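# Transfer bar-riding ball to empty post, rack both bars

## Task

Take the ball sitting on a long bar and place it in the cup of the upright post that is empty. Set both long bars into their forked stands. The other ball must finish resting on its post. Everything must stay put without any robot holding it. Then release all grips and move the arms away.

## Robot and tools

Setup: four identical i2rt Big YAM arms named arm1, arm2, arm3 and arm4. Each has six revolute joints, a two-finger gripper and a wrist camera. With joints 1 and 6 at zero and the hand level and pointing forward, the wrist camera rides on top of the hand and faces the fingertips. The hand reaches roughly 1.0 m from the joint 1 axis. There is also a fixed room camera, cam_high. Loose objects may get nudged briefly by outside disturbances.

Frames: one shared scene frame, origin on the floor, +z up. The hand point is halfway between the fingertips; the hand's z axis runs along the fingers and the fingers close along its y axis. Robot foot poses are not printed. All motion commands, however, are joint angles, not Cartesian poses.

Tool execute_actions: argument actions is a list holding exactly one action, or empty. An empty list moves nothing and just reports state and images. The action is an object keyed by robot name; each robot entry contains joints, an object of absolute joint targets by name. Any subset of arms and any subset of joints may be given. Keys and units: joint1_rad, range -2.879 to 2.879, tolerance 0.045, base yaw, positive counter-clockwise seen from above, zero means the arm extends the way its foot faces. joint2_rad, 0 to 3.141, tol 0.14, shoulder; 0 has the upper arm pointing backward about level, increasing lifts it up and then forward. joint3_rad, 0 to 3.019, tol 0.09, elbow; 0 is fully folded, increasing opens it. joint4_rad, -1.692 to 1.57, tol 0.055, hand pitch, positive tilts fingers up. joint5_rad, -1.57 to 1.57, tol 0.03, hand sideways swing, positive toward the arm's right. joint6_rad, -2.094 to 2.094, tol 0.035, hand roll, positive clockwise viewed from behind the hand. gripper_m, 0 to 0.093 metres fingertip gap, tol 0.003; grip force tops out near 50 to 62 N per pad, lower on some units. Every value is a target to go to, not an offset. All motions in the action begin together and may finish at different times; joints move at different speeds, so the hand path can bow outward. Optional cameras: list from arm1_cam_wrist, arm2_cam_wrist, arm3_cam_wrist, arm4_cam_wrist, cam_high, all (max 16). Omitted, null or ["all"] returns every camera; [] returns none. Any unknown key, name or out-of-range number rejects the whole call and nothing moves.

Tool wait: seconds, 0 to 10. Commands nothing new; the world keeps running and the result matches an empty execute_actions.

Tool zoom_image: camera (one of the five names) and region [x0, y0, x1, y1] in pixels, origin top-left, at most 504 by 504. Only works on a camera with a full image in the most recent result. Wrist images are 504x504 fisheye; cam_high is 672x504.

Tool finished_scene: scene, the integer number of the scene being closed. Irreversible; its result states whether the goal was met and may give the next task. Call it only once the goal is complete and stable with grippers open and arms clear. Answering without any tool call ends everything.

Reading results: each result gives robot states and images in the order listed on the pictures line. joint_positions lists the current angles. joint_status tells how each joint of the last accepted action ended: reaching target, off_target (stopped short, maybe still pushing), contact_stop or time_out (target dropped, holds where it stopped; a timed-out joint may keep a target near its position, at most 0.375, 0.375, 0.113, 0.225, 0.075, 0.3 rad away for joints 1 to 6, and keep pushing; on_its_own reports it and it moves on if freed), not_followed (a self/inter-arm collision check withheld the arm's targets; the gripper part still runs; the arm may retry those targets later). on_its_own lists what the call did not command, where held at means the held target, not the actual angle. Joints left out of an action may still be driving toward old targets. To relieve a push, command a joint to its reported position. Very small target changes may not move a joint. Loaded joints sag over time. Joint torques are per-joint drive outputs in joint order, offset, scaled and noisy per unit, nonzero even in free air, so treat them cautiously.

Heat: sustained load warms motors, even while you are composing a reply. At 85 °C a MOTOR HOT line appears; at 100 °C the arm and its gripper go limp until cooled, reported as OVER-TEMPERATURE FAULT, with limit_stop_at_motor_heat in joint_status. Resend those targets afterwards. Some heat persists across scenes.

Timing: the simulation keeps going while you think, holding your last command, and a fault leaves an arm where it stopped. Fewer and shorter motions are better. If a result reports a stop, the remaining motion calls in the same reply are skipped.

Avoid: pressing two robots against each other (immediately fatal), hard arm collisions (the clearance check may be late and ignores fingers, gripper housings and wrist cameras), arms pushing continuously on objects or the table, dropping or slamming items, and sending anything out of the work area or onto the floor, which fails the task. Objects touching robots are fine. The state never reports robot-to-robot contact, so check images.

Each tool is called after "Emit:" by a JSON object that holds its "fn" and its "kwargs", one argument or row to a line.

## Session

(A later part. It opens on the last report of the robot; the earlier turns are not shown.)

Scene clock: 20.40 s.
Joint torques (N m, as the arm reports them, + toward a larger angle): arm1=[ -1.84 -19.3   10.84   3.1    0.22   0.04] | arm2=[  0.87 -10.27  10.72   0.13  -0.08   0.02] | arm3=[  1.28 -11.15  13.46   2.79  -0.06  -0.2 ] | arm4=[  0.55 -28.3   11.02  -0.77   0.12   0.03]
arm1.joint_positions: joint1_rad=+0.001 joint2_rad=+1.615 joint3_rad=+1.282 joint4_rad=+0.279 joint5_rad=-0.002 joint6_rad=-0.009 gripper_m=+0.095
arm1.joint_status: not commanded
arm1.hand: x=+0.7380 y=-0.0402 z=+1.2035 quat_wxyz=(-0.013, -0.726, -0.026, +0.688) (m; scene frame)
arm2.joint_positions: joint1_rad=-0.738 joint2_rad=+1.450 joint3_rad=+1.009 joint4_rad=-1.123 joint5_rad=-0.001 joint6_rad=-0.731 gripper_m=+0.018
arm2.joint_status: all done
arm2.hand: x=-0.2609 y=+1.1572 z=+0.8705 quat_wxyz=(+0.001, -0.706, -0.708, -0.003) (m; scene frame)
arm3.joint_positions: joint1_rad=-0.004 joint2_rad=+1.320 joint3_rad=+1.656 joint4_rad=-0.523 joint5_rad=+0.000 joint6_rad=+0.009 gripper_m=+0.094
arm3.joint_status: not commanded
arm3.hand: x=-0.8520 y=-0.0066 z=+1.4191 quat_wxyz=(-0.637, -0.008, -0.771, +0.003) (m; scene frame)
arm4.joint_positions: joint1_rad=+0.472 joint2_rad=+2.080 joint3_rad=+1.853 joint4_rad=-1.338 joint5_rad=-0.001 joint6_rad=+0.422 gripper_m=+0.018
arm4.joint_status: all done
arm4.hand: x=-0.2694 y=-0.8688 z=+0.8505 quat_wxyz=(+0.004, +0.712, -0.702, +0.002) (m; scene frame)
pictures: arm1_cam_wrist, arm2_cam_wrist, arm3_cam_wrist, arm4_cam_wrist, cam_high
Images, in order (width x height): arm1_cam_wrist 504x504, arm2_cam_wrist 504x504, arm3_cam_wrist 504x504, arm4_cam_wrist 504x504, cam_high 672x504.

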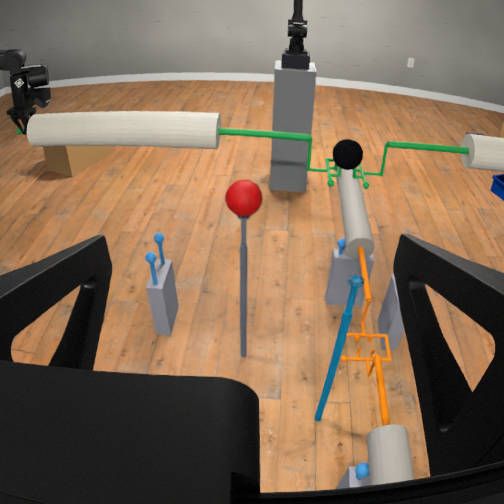

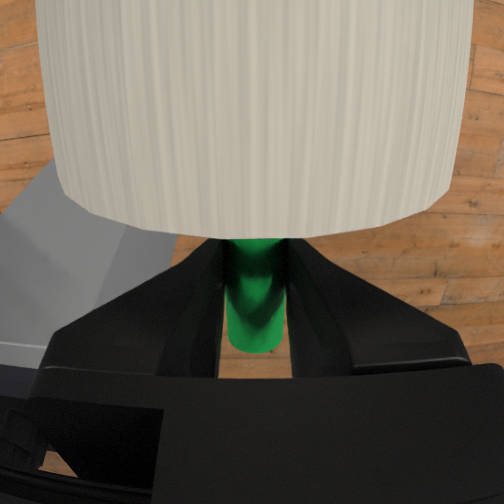

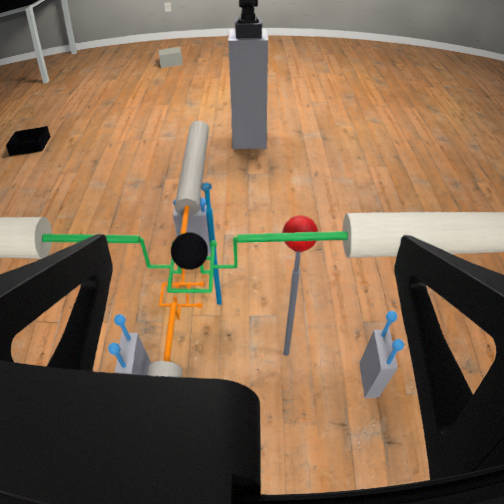

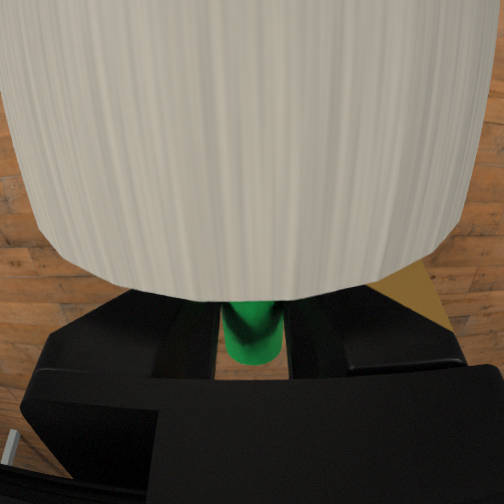

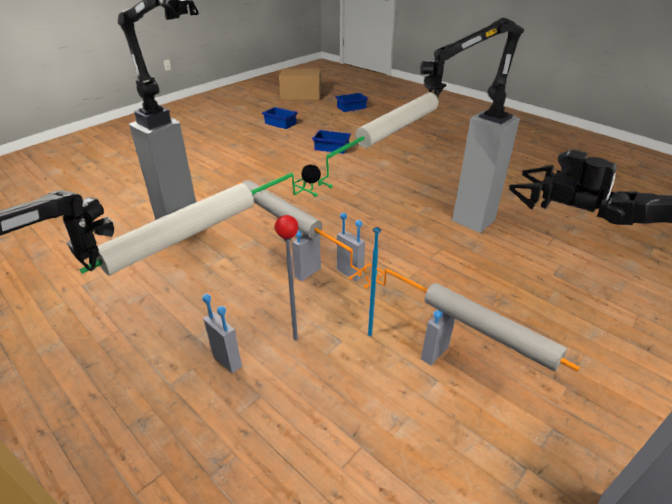

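Emit:
{"fn": "execute_actions", "kwargs": {
  "actions": [
    {"arm2":{"joints":{"joint1_rad":-0.415,"joint2_rad":1.24,"joint3_rad":0.92,"joint4_rad":-1.19,"joint6_rad":-0.40}},"arm4":{"joints":{"joint1_rad":0.258,"joint2_rad":1.875,"joint3_rad":1.70,"joint4_rad":-1.32,"joint6_rad":0.22}}}
  ],
  "cameras": ["cam_high"]
}}

Emit:
{"fn": "execute_actions", "kwargs": {
  "actions": [
    {"arm2":{"joints":{"joint1_rad":-0.01,"joint2_rad":1.165,"joint3_rad":0.855,"joint4_rad":-1.205,"joint6_rad":0.005}},"arm4":{"joints":{"joint1_rad":0.033,"joint2_rad":1.84,"joint3_rad":1.645,"joint4_rad":-1.30,"joint6_rad":-0.005}}}
  ],
  "cameras": ["cam_high"]
}}

Emit:
{"fn": "execute_actions", "kwargs": {
  "actions": [
    {"arm2":{"joints":{"joint1_rad":0.466,"joint2_rad":1.27,"joint3_rad":0.945,"joint4_rad":-1.18,"joint6_rad":0.48}},"arm4":{"joints":{"joint1_rad":-0.233,"joint2_rad":1.90,"joint3_rad":1.73,"joint4_rad":-1.335,"joint6_rad":-0.27}}}
  ],
  "cameras": ["arm1_cam_wrist","arm3_cam_wrist","cam_high"]
}}

Scene clock: 22.63 s.
Joint torques (N m, as the arm reports them, + toward a larger angle): arm1=[ -1.81 -19.5   10.85   3.05   0.22   0.04] | arm2=[ 0.47 -8.51 11.91  0.56 -0.01  0.12] | arm3=[  0.06 -11.97  13.58   2.88   0.01  -0.14] | arm4=[  0.82 -25.29   9.47   0.3   -0.08   0.17]
arm1.joint_positions: joint1_rad=+0.001 joint2_rad=+1.615 joint3_rad=+1.282 joint4_rad=+0.279 joint5_rad=-0.002 joint6_rad=-0.009 gripper_m=+0.095
arm1.joint_status: not commanded
arm1.hand: x=+0.7380 y=-0.0402 z=+1.2035 quat_wxyz=(-0.013, -0.726, -0.026, +0.688) (m; scene frame)
arm2.joint_positions: joint1_rad=-0.416 joint2_rad=+1.262 joint3_rad=+0.882 joint4_rad=-1.196 joint5_rad=-0.001 joint6_rad=-0.411 gripper_m=+0.018
arm2.joint_status: all done
arm2.hand: x=-0.1293 y=+1.1505 z=+0.8895 quat_wxyz=(+0.002, -0.705, -0.709, -0.009) (m; scene frame)
arm3.joint_positions: joint1_rad=-0.004 joint2_rad=+1.320 joint3_rad=+1.656 joint4_rad=-0.523 joint5_rad=+0.000 joint6_rad=+0.009 gripper_m=+0.094
arm3.joint_status: not commanded
arm3.hand: x=-0.8520 y=-0.0066 z=+1.4191 quat_wxyz=(-0.637, -0.008, -0.771, +0.003) (m; scene frame)
arm4.joint_positions: joint1_rad=+0.252 joint2_rad=+1.906 joint3_rad=+1.675 joint4_rad=-1.316 joint5_rad=+0.003 joint6_rad=+0.201 gripper_m=+0.018
arm4.joint_status: all done
arm4.hand: x=-0.1248 y=-0.8735 z=+0.8867 quat_wxyz=(-0.003, +0.712, -0.702, -0.004) (m; scene frame)
pictures: cam_high
Images, in order (width x height): cam_high 672x504.

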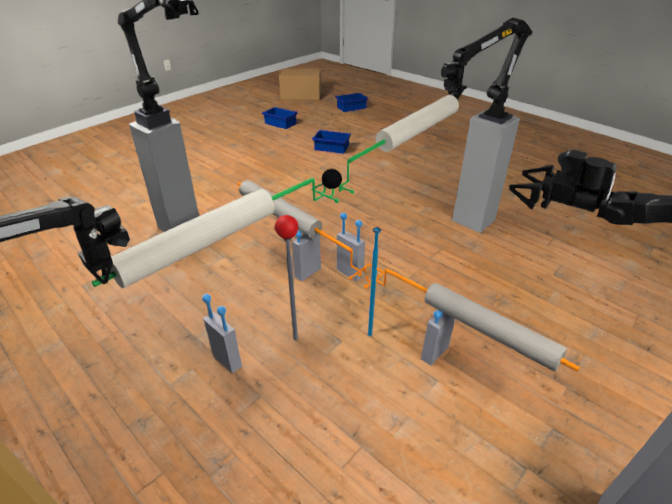

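Scene clock: 23.87 s.
Joint torques (N m, as the arm reports them, + toward a larger angle): arm1=[ -1.91 -19.58  10.81   3.08   0.21   0.04] | arm2=[ 1.19 -7.88 11.61  0.24  0.12  0.1 ] | arm3=[  0.37 -12.14  13.62   2.73  -0.04  -0.17] | arm4=[  0.52 -27.18   9.01   0.18  -0.09   0.19]
arm1.joint_positions: joint1_rad=+0.001 joint2_rad=+1.615 joint3_rad=+1.282 joint4_rad=+0.279 joint5_rad=-0.002 joint6_rad=-0.009 gripper_m=+0.095
arm1.joint_status: not commanded
arm1.hand: x=+0.7380 y=-0.0402 z=+1.2035 quat_wxyz=(-0.013, -0.726, -0.026, +0.688) (m; scene frame)
arm2.joint_positions: joint1_rad=-0.010 joint2_rad=+1.199 joint3_rad=+0.821 joint4_rad=-1.201 joint5_rad=-0.003 joint6_rad=-0.005 gripper_m=+0.018
arm2.joint_status: all done
arm2.hand: x=-0.0007 y=+1.1480 z=+0.8875 quat_wxyz=(+0.003, -0.705, -0.709, -0.010) (m; scene frame)
arm3.joint_positions: joint1_rad=-0.004 joint2_rad=+1.320 joint3_rad=+1.656 joint4_rad=-0.523 joint5_rad=+0.000 joint6_rad=+0.009 gripper_m=+0.094
arm3.joint_status: not commanded
arm3.hand: x=-0.8520 y=-0.0066 z=+1.4191 quat_wxyz=(-0.637, -0.008, -0.771, +0.003) (m; scene frame)
arm4.joint_positions: joint1_rad=+0.025 joint2_rad=+1.895 joint3_rad=+1.620 joint4_rad=-1.292 joint5_rad=+0.003 joint6_rad=-0.024 gripper_m=+0.018
arm4.joint_status: all done
arm4.hand: x=+0.0075 y=-0.8728 z=+0.8728 quat_wxyz=(+0.002, +0.712, -0.703, +0.005) (m; scene frame)
pictures: cam_high
Images, in order (width x height): cam_high 672x504.

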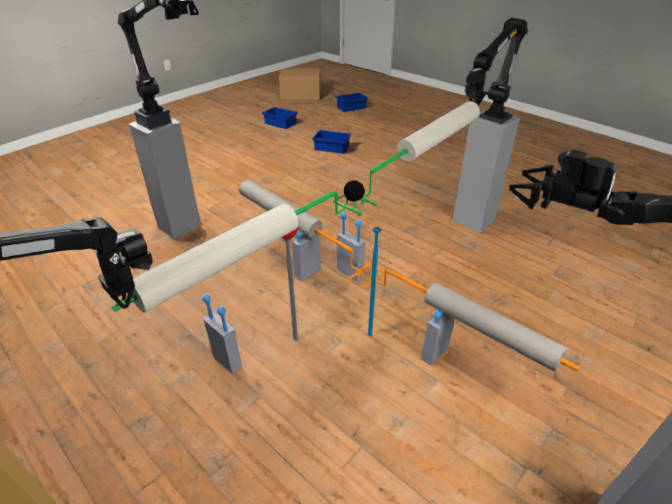

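Scene clock: 25.13 s.
Joint torques (N m, as the arm reports them, + toward a larger angle): arm1=[ -1.71 -19.4   10.83   3.07   0.21   0.05] | arm2=[ 1.68 -9.35 11.92 -0.15 -0.2   0.1 ] | arm3=[  0.81 -12.06  13.75   2.79  -0.03  -0.21] | arm4=[  0.52 -25.15  10.26  -0.47   0.     0.09]
arm1.joint_positions: joint1_rad=+0.001 joint2_rad=+1.615 joint3_rad=+1.282 joint4_rad=+0.279 joint5_rad=-0.002 joint6_rad=-0.009 gripper_m=+0.095
arm1.joint_status: not commanded
arm1.hand: x=+0.7380 y=-0.0402 z=+1.2035 quat_wxyz=(-0.013, -0.726, -0.026, +0.688) (m; scene frame)
arm2.joint_positions: joint1_rad=+0.456 joint2_rad=+1.301 joint3_rad=+0.907 joint4_rad=-1.164 joint5_rad=+0.004 joint6_rad=+0.466 gripper_m=+0.018
arm2.joint_status: all done
arm2.hand: x=+0.1520 y=+1.1427 z=+0.8882 quat_wxyz=(-0.004, -0.707, -0.707, -0.003) (m; scene frame)
arm3.joint_positions: joint1_rad=-0.004 joint2_rad=+1.320 joint3_rad=+1.656 joint4_rad=-0.523 joint5_rad=+0.000 joint6_rad=+0.009 gripper_m=+0.094
arm3.joint_status: not commanded
arm3.hand: x=-0.8520 y=-0.0066 z=+1.4191 quat_wxyz=(-0.637, -0.008, -0.771, +0.003) (m; scene frame)
arm4.joint_positions: joint1_rad=-0.234 joint2_rad=+1.927 joint3_rad=+1.691 joint4_rad=-1.315 joint5_rad=+0.002 joint6_rad=-0.283 gripper_m=+0.018
arm4.joint_status: all done
arm4.hand: x=+0.1590 y=-0.8764 z=+0.8813 quat_wxyz=(-0.004, +0.712, -0.703, +0.001) (m; scene frame)
pictures: arm1_cam_wrist, arm3_cam_wrist, cam_high
Images, in order (width x height): arm1_cam_wrist 504x504, arm3_cam_wrist 504x504, cam_high 672x504.

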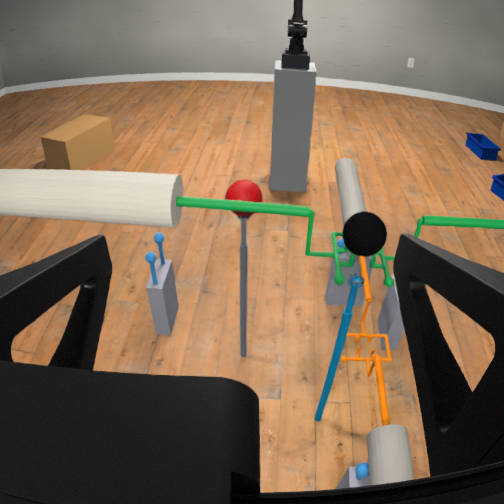

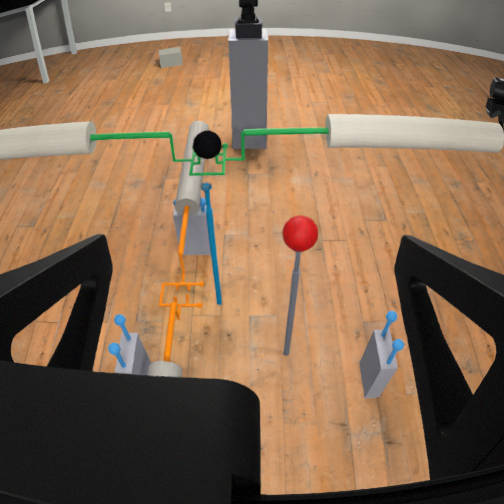

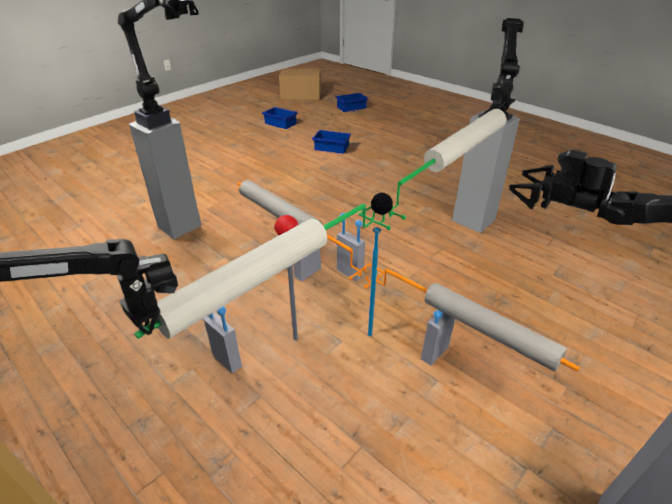

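Emit:
{"fn": "execute_actions", "kwargs": {
  "actions": [
    {"arm2":{"joints":{"joint1_rad":0.393,"joint2_rad":1.325,"joint3_rad":0.76,"joint4_rad":-0.93,"joint6_rad":0.40}},"arm4":{"joints":{"joint1_rad":-0.17,"joint2_rad":1.97,"joint3_rad":1.615,"joint4_rad":-1.145,"joint6_rad":-0.205}}}
  ],
  "cameras": ["arm1_cam_wrist","arm3_cam_wrist","cam_high"]
}}

Emit:
{"fn": "zoom_image", "kwargs": {
  "camera": "cam_high",
  "region": [320, 170, 440, 290]
}}

Emit:
{"fn": "zoom_image", "kwargs": {
  "camera": "arm1_cam_wrist",
  "region": [280, 190, 440, 350]
}}

Scene clock: 26.90 s.
Joint torques (N m, as the arm reports them, + toward a larger angle): arm1=[ -1.94 -19.5   10.85   3.07   0.2    0.05] | arm2=[ 1.08 -8.29  9.95  0.74 -0.25 -0.02] | arm3=[  0.97 -12.62  13.63   2.99   0.02  -0.17] | arm4=[ -0.03 -28.18   8.29  -0.07   0.08   0.  ]
arm1.joint_positions: joint1_rad=+0.001 joint2_rad=+1.615 joint3_rad=+1.282 joint4_rad=+0.279 joint5_rad=-0.002 joint6_rad=-0.009 gripper_m=+0.095
arm1.joint_status: not commanded
arm1.hand: x=+0.7380 y=-0.0402 z=+1.2035 quat_wxyz=(-0.013, -0.726, -0.026, +0.688) (m; scene frame)
arm2.joint_positions: joint1_rad=+0.389 joint2_rad=+1.353 joint3_rad=+0.734 joint4_rad=-0.947 joint5_rad=+0.006 joint6_rad=+0.404 gripper_m=+0.018
arm2.joint_status: all done
arm2.hand: x=+0.1222 y=+1.1553 z=+0.8148 quat_wxyz=(+0.000, -0.709, -0.705, -0.003) (m; scene frame)
arm3.joint_positions: joint1_rad=-0.004 joint2_rad=+1.320 joint3_rad=+1.656 joint4_rad=-0.523 joint5_rad=+0.000 joint6_rad=+0.009 gripper_m=+0.094
arm3.joint_status: not commanded
arm3.hand: x=-0.8520 y=-0.0066 z=+1.4191 quat_wxyz=(-0.637, -0.008, -0.771, +0.003) (m; scene frame)
arm4.joint_positions: joint1_rad=-0.162 joint2_rad=+2.021 joint3_rad=+1.595 joint4_rad=-1.134 joint5_rad=-0.001 joint6_rad=-0.210 gripper_m=+0.018
arm4.joint_status: all done
arm4.hand: x=+0.1182 y=-0.8632 z=+0.7928 quat_wxyz=(+0.001, +0.711, -0.703, +0.002) (m; scene frame)
pictures: arm1_cam_wrist, arm3_cam_wrist, cam_high
Images, in order (width x height): arm1_cam_wrist 504x504, arm3_cam_wrist 504x504, cam_high 672x504.

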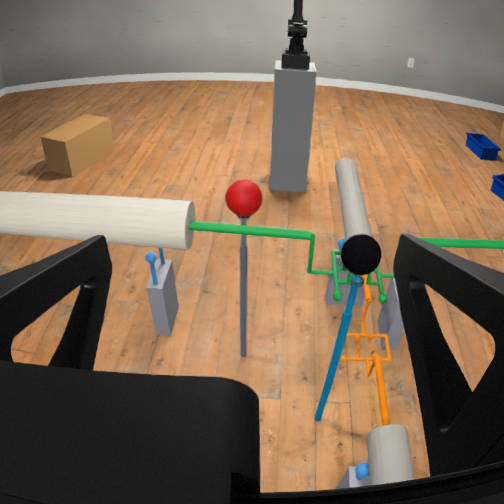

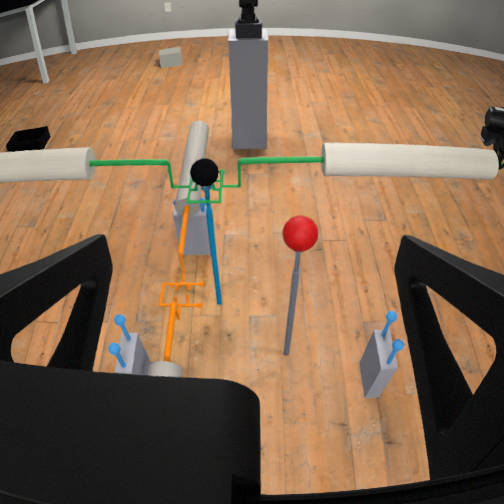

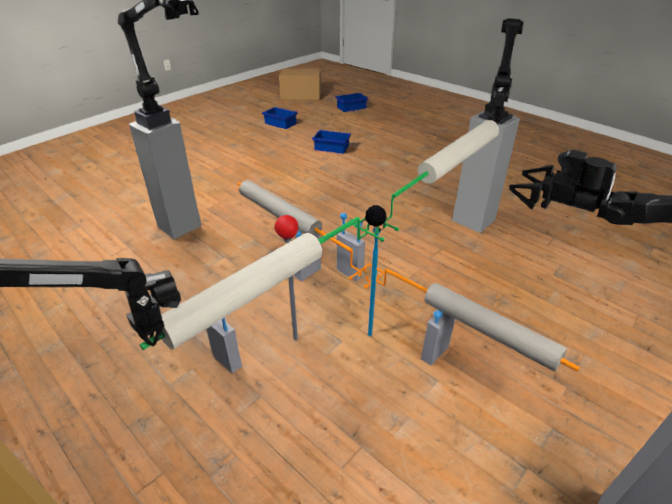

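Region (320, 170, 440, 290) of cam_high's 672x504 image, scaled by 4.200, with more detail than that image has.

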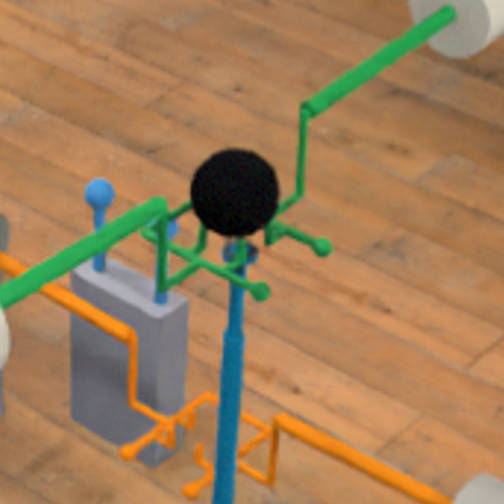

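Region (280, 190, 440, 350) of arm1_cam_wrist's 504x504 image, scaled by 3.150, with more detail than that image has.

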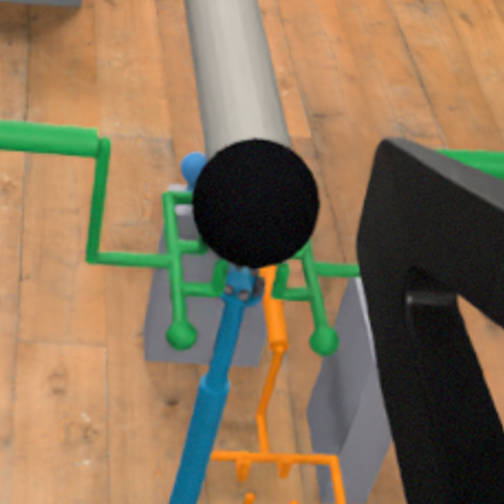

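Emit:
{"fn": "execute_actions", "kwargs": {
  "actions": [
    {"arm2":{"joints":{"joint2_rad":1.395,"joint3_rad":0.712,"joint4_rad":-0.81}},"arm4":{"joints":{"joint1_rad":-0.197,"joint6_rad":-0.235}}}
  ],
  "cameras": ["arm1_cam_wrist","cam_high"]
}}

Emit:
{"fn": "zoom_image", "kwargs": {
  "camera": "cam_high",
  "region": [320, 170, 440, 290]
}}

Emit:
{"fn": "zoom_image", "kwargs": {
  "camera": "arm1_cam_wrist",
  "region": [280, 190, 440, 350]
}}

Scene clock: 28.10 s.
Joint torques (N m, as the arm reports them, + toward a larger angle): arm1=[ -1.91 -19.54  10.81   3.1    0.22   0.05] | arm2=[ 1.6  -8.72  8.81  1.08 -0.29 -0.01] | arm3=[ -0.05 -11.96  13.69   2.95  -0.01  -0.26] | arm4=[ -0.72 -28.17   8.48   0.11   0.06  -0.13]
arm1.joint_positions: joint1_rad=+0.001 joint2_rad=+1.615 joint3_rad=+1.282 joint4_rad=+0.279 joint5_rad=-0.002 joint6_rad=-0.009 gripper_m=+0.095
arm1.joint_status: not commanded
arm1.hand: x=+0.7380 y=-0.0402 z=+1.2035 quat_wxyz=(-0.013, -0.726, -0.026, +0.688) (m; scene frame)
arm2.joint_positions: joint1_rad=+0.389 joint2_rad=+1.421 joint3_rad=+0.693 joint4_rad=-0.830 joint5_rad=+0.006 joint6_rad=+0.401 gripper_m=+0.018
arm2.joint_status: all done
arm2.hand: x=+0.1232 y=+1.1537 z=+0.7822 quat_wxyz=(-0.003, -0.708, -0.706, -0.001) (m; scene frame)
arm3.joint_positions: joint1_rad=-0.004 joint2_rad=+1.320 joint3_rad=+1.656 joint4_rad=-0.523 joint5_rad=+0.000 joint6_rad=+0.009 gripper_m=+0.094
arm3.joint_status: not commanded
arm3.hand: x=-0.8520 y=-0.0066 z=+1.4191 quat_wxyz=(-0.637, -0.008, -0.771, +0.003) (m; scene frame)
arm4.joint_positions: joint1_rad=-0.182 joint2_rad=+2.020 joint3_rad=+1.595 joint4_rad=-1.134 joint5_rad=+0.000 joint6_rad=-0.228 gripper_m=+0.018
arm4.joint_status: all done
arm4.hand: x=+0.1301 y=-0.8656 z=+0.7935 quat_wxyz=(+0.000, +0.710, -0.704, +0.002) (m; scene frame)
pictures: arm1_cam_wrist, cam_high
Images, in order (width x height): arm1_cam_wrist 504x504, cam_high 672x504.

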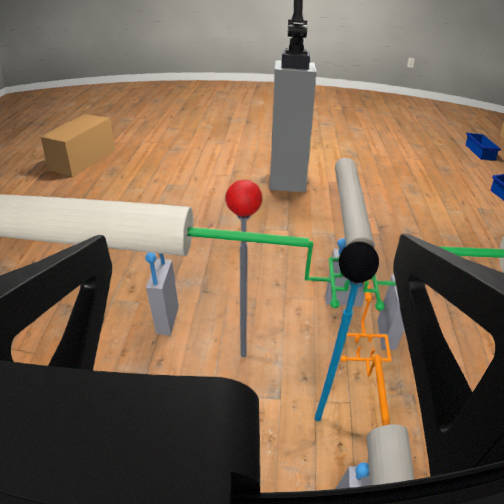

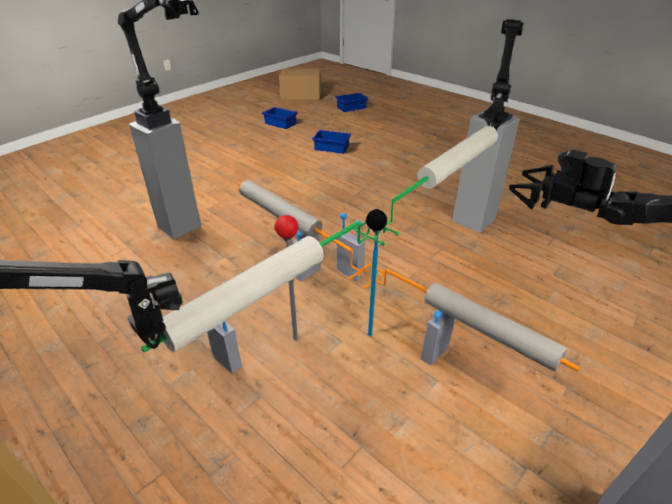

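Region (320, 170, 440, 290) of cam_high's 672x504 image, scaled by 4.200, with more detail than that image has.

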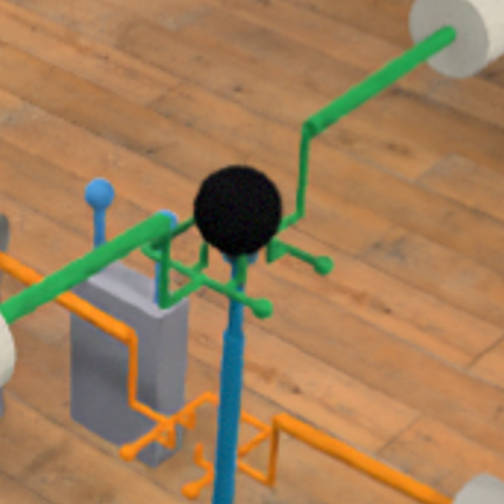

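Region (280, 190, 440, 350) of arm1_cam_wrist's 504x504 image, scaled by 3.150, with more detail than that image has.

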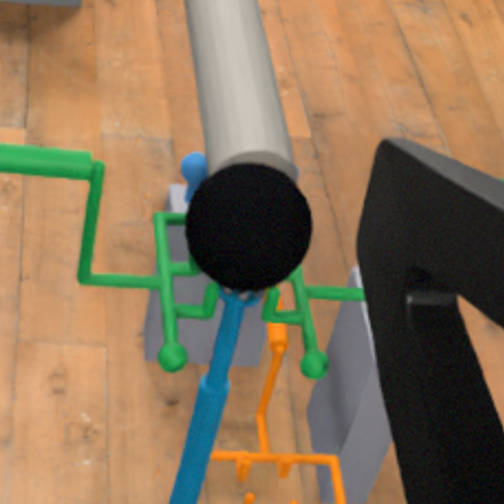

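Emit:
{"fn": "execute_actions", "kwargs": {
  "actions": [
    {"arm2":{"joints":{"joint4_rad":-0.85}},"arm4":{"joints":{"joint1_rad":-0.205,"joint2_rad":2.06,"joint4_rad":-1.07}}}
  ],
  "cameras": ["arm1_cam_wrist","cam_high"]
}}

Emit:
{"fn": "zoom_image", "kwargs": {
  "camera": "arm1_cam_wrist",
  "region": [280, 190, 440, 350]
}}

Scene clock: 29.33 s.
Joint torques (N m, as the arm reports them, + toward a larger angle): arm1=[ -1.76 -19.32  10.84   3.03   0.2    0.04] | arm2=[ 1.22 -8.41  9.27  0.22 -0.15  0.06] | arm3=[  0.97 -11.61  13.76   2.94  -0.04  -0.19] | arm4=[ -0.87 -27.08   8.22   0.18   0.03  -0.02]
arm1.joint_positions: joint1_rad=+0.001 joint2_rad=+1.615 joint3_rad=+1.282 joint4_rad=+0.279 joint5_rad=-0.002 joint6_rad=-0.009 gripper_m=+0.095
arm1.joint_status: not commanded
arm1.hand: x=+0.7380 y=-0.0402 z=+1.2035 quat_wxyz=(-0.013, -0.726, -0.026, +0.688) (m; scene frame)
arm2.joint_positions: joint1_rad=+0.389 joint2_rad=+1.421 joint3_rad=+0.687 joint4_rad=-0.843 joint5_rad=+0.003 joint6_rad=+0.399 gripper_m=+0.018
arm2.joint_status: all done
arm2.hand: x=+0.1213 y=+1.1596 z=+0.7805 quat_wxyz=(+0.005, -0.707, -0.707, -0.006) (m; scene frame)
arm3.joint_positions: joint1_rad=-0.004 joint2_rad=+1.320 joint3_rad=+1.656 joint4_rad=-0.523 joint5_rad=+0.000 joint6_rad=+0.009 gripper_m=+0.094
arm3.joint_status: not commanded
arm3.hand: x=-0.8520 y=-0.0066 z=+1.4191 quat_wxyz=(-0.637, -0.008, -0.771, +0.003) (m; scene frame)
arm4.joint_positions: joint1_rad=-0.190 joint2_rad=+2.089 joint3_rad=+1.594 joint4_rad=-1.066 joint5_rad=+0.000 joint6_rad=-0.236 gripper_m=+0.018
arm4.joint_status: all done
arm4.hand: x=+0.1369 y=-0.8586 z=+0.7533 quat_wxyz=(+0.000, +0.711, -0.704, +0.002) (m; scene frame)
pictures: arm1_cam_wrist, cam_high
Images, in order (width x height): arm1_cam_wrist 504x504, cam_high 672x504.

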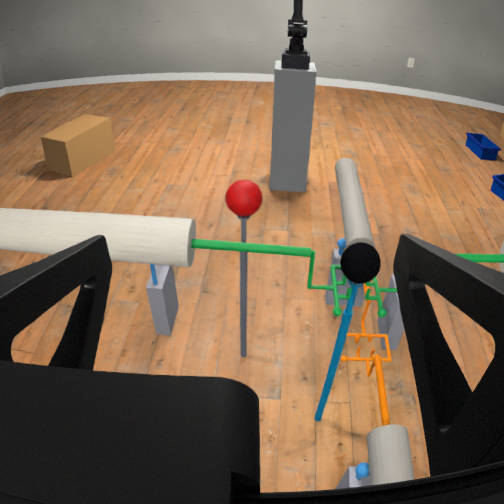

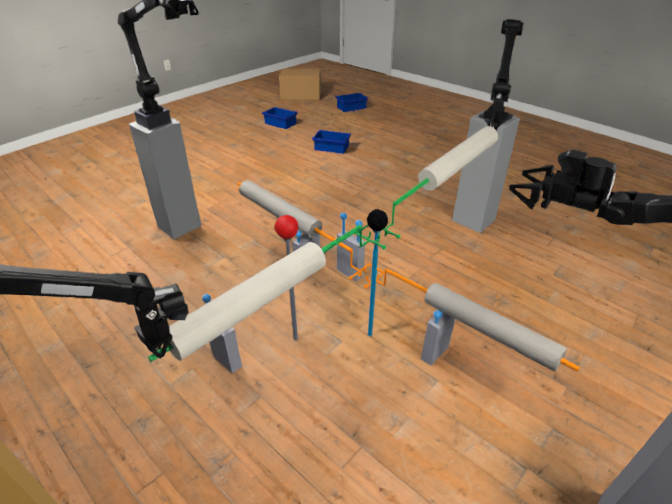

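Region (280, 190, 440, 350) of arm1_cam_wrist's 504x504 image, scaled by 3.150, with more detail than that image has.

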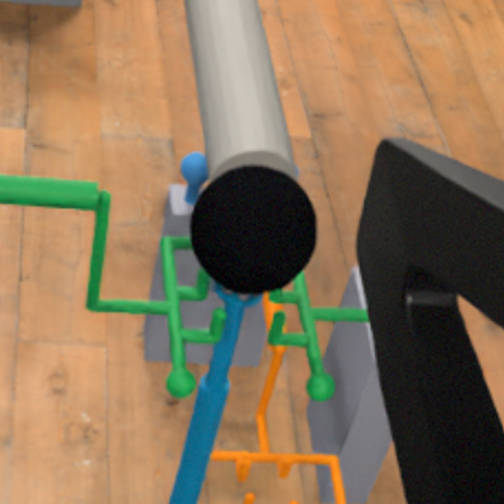

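Emit:
{"fn": "execute_actions", "kwargs": {
  "actions": [
    {"arm2":{"joints":{"joint2_rad":1.51,"joint3_rad":0.667,"joint4_rad":-0.655}},"arm4":{"joints":{"joint2_rad":2.065,"joint3_rad":1.55,"joint4_rad":-0.985}}}
  ],
  "cameras": ["arm1_cam_wrist"]
}}

Emit:
{"fn": "execute_actions", "kwargs": {
  "actions": [
    {"arm2":{"joints":{"joint1_rad":0.092,"joint2_rad":1.455,"joint3_rad":0.605,"joint4_rad":-0.65,"joint6_rad":0.09}},"arm4":{"joints":{"joint1_rad":-0.091,"joint2_rad":2.04,"joint3_rad":1.513,"joint4_rad":-0.97,"joint6_rad":-0.14}}}
  ],
  "cameras": ["arm1_cam_wrist","cam_high"]
}}

Emit:
{"fn": "execute_actions", "kwargs": {
  "actions": [
    {"arm2":{"joints":{"joint1_rad":-0.212,"joint2_rad":1.47,"joint3_rad":0.625,"joint6_rad":-0.23}},"arm4":{"joints":{"joint1_rad":0.004,"joint2_rad":2.03,"joint3_rad":1.495,"joint4_rad":-0.962,"joint6_rad":-0.06}}}
  ],
  "cameras": ["arm1_cam_wrist","arm3_cam_wrist","cam_high"]
}}

Scene clock: 31.07 s.
Joint torques (N m, as the arm reports them, + toward a larger angle): arm1=[ -1.79 -19.52  10.86   3.03   0.2    0.04] | arm2=[ 1.14 -9.43  7.32  1.16 -0.14  0.02] | arm3=[  0.79 -12.33  13.78   2.6   -0.12  -0.19] | arm4=[ -0.98 -26.22   7.5    0.67   0.02  -0.01]
arm1.joint_positions: joint1_rad=+0.001 joint2_rad=+1.615 joint3_rad=+1.282 joint4_rad=+0.279 joint5_rad=-0.002 joint6_rad=-0.009 gripper_m=+0.095
arm1.joint_status: not commanded
arm1.hand: x=+0.7380 y=-0.0402 z=+1.2035 quat_wxyz=(-0.013, -0.726, -0.026, +0.688) (m; scene frame)
arm2.joint_positions: joint1_rad=+0.389 joint2_rad=+1.536 joint3_rad=+0.653 joint4_rad=-0.679 joint5_rad=+0.003 joint6_rad=+0.398 gripper_m=+0.018
arm2.joint_status: all done
arm2.hand: x=+0.1242 y=+1.1539 z=+0.7375 quat_wxyz=(-0.002, -0.707, -0.707, -0.003) (m; scene frame)
arm3.joint_positions: joint1_rad=-0.004 joint2_rad=+1.320 joint3_rad=+1.656 joint4_rad=-0.523 joint5_rad=+0.000 joint6_rad=+0.009 gripper_m=+0.094
arm3.joint_status: not commanded
arm3.hand: x=-0.8520 y=-0.0066 z=+1.4191 quat_wxyz=(-0.637, -0.008, -0.771, +0.003) (m; scene frame)
arm4.joint_positions: joint1_rad=-0.190 joint2_rad=+2.089 joint3_rad=+1.536 joint4_rad=-0.986 joint5_rad=+0.000 joint6_rad=-0.237 gripper_m=+0.018
arm4.joint_status: all done
arm4.hand: x=+0.1356 y=-0.8646 z=+0.7342 quat_wxyz=(-0.009, +0.711, -0.703, -0.003) (m; scene frame)
pictures: arm1_cam_wrist
Images, in order (width x height): arm1_cam_wrist 504x504.

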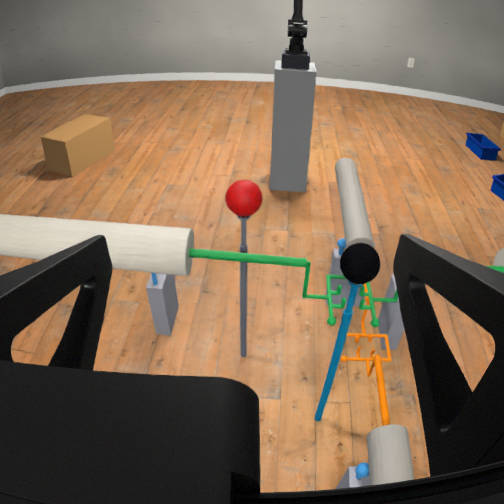

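Scene clock: 32.13 s.
Joint torques (N m, as the arm reports them, + toward a larger angle): arm1=[ -1.92 -19.57  10.83   3.05   0.21   0.05] | arm2=[ 0.38 -8.57  7.89  0.51 -0.16 -0.03] | arm3=[  0.47 -12.02  13.64   2.77   0.    -0.23] | arm4=[ -0.61 -27.61   7.59   0.1    0.04   0.06]
arm1.joint_positions: joint1_rad=+0.001 joint2_rad=+1.615 joint3_rad=+1.282 joint4_rad=+0.279 joint5_rad=-0.002 joint6_rad=-0.009 gripper_m=+0.095
arm1.joint_status: not commanded
arm1.hand: x=+0.7380 y=-0.0402 z=+1.2035 quat_wxyz=(-0.013, -0.726, -0.026, +0.688) (m; scene frame)
arm2.joint_positions: joint1_rad=+0.094 joint2_rad=+1.486 joint3_rad=+0.584 joint4_rad=-0.654 joint5_rad=+0.003 joint6_rad=+0.091 gripper_m=+0.018
arm2.joint_status: all done
arm2.hand: x=+0.0303 y=+1.1542 z=+0.7345 quat_wxyz=(-0.003, -0.702, -0.712, -0.001) (m; scene frame)
arm3.joint_positions: joint1_rad=-0.004 joint2_rad=+1.320 joint3_rad=+1.656 joint4_rad=-0.523 joint5_rad=+0.000 joint6_rad=+0.009 gripper_m=+0.094
arm3.joint_status: not commanded
arm3.hand: x=-0.8520 y=-0.0066 z=+1.4191 quat_wxyz=(-0.637, -0.008, -0.771, +0.003) (m; scene frame)
arm4.joint_positions: joint1_rad=-0.079 joint2_rad=+2.087 joint3_rad=+1.496 joint4_rad=-0.962 joint5_rad=+0.000 joint6_rad=-0.147 gripper_m=+0.018
arm4.joint_status: all done
arm4.hand: x=+0.0685 y=-0.8652 z=+0.7220 quat_wxyz=(-0.002, +0.718, -0.696, +0.000) (m; scene frame)
pictures: arm1_cam_wrist, cam_high
Images, in order (width x height): arm1_cam_wrist 504x504, cam_high 672x504.

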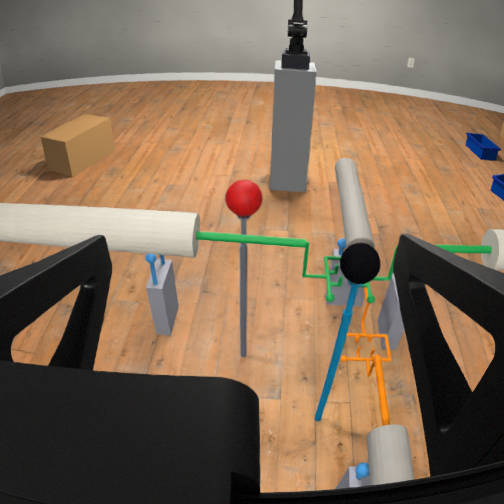

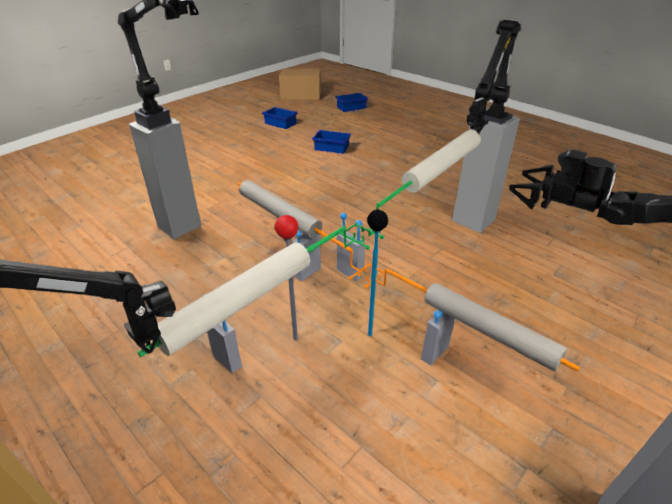

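Scene clock: 33.20 s.
Joint torques (N m, as the arm reports them, + toward a larger angle): arm1=[ -1.95 -19.4   10.83   3.05   0.21   0.04] | arm2=[-0.14 -7.42  9.21  0.61 -0.03  0.03] | arm3=[  0.19 -11.4   13.4    2.8   -0.05  -0.23] | arm4=[ -0.6  -27.15   7.35   0.17   0.12   0.08]
arm1.joint_positions: joint1_rad=+0.001 joint2_rad=+1.615 joint3_rad=+1.282 joint4_rad=+0.279 joint5_rad=-0.002 joint6_rad=-0.009 gripper_m=+0.095
arm1.joint_status: not commanded
arm1.hand: x=+0.7380 y=-0.0402 z=+1.2035 quat_wxyz=(-0.013, -0.726, -0.026, +0.688) (m; scene frame)
arm2.joint_positions: joint1_rad=-0.207 joint2_rad=+1.486 joint3_rad=+0.587 joint4_rad=-0.654 joint5_rad=+0.000 joint6_rad=-0.229 gripper_m=+0.018
arm2.joint_status: all done
arm2.hand: x=-0.0588 y=+1.1567 z=+0.7347 quat_wxyz=(-0.004, -0.696, -0.718, +0.001) (m; scene frame)
arm3.joint_positions: joint1_rad=-0.004 joint2_rad=+1.320 joint3_rad=+1.656 joint4_rad=-0.523 joint5_rad=+0.000 joint6_rad=+0.009 gripper_m=+0.094
arm3.joint_status: not commanded
arm3.hand: x=-0.8520 y=-0.0066 z=+1.4191 quat_wxyz=(-0.637, -0.008, -0.771, +0.003) (m; scene frame)
arm4.joint_positions: joint1_rad=+0.013 joint2_rad=+2.073 joint3_rad=+1.480 joint4_rad=-0.953 joint5_rad=-0.002 joint6_rad=-0.072 gripper_m=+0.018
arm4.joint_status: all done
arm4.hand: x=+0.0139 y=-0.8642 z=+0.7249 quat_wxyz=(-0.004, +0.724, -0.690, -0.004) (m; scene frame)
pictures: arm1_cam_wrist, arm3_cam_wrist, cam_high
Images, in order (width x height): arm1_cam_wrist 504x504, arm3_cam_wrist 504x504, cam_high 672x504.

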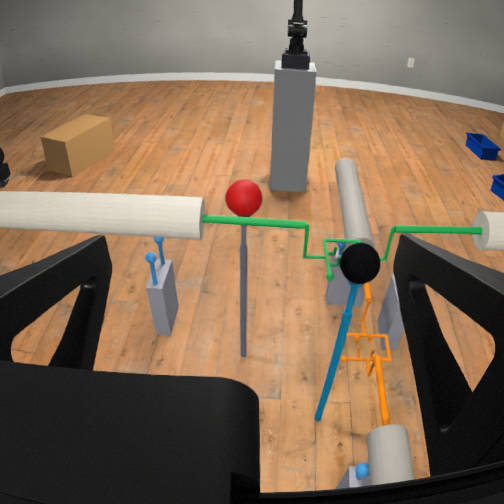

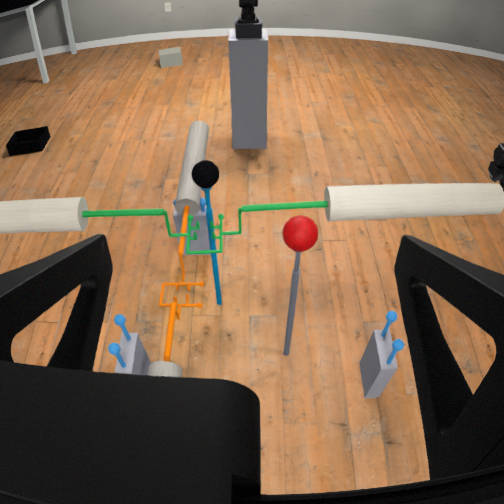

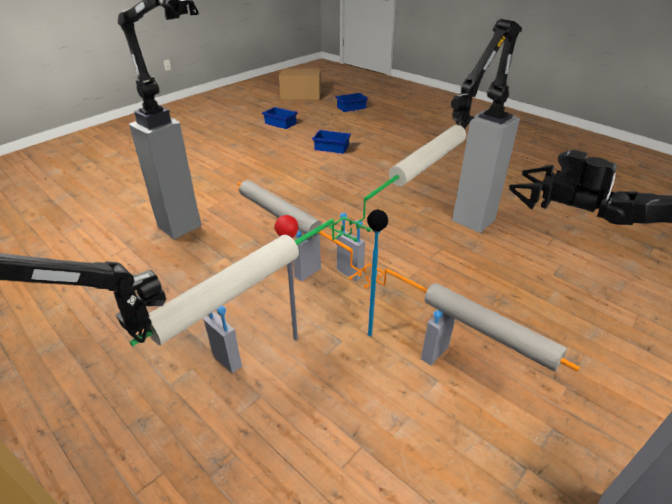

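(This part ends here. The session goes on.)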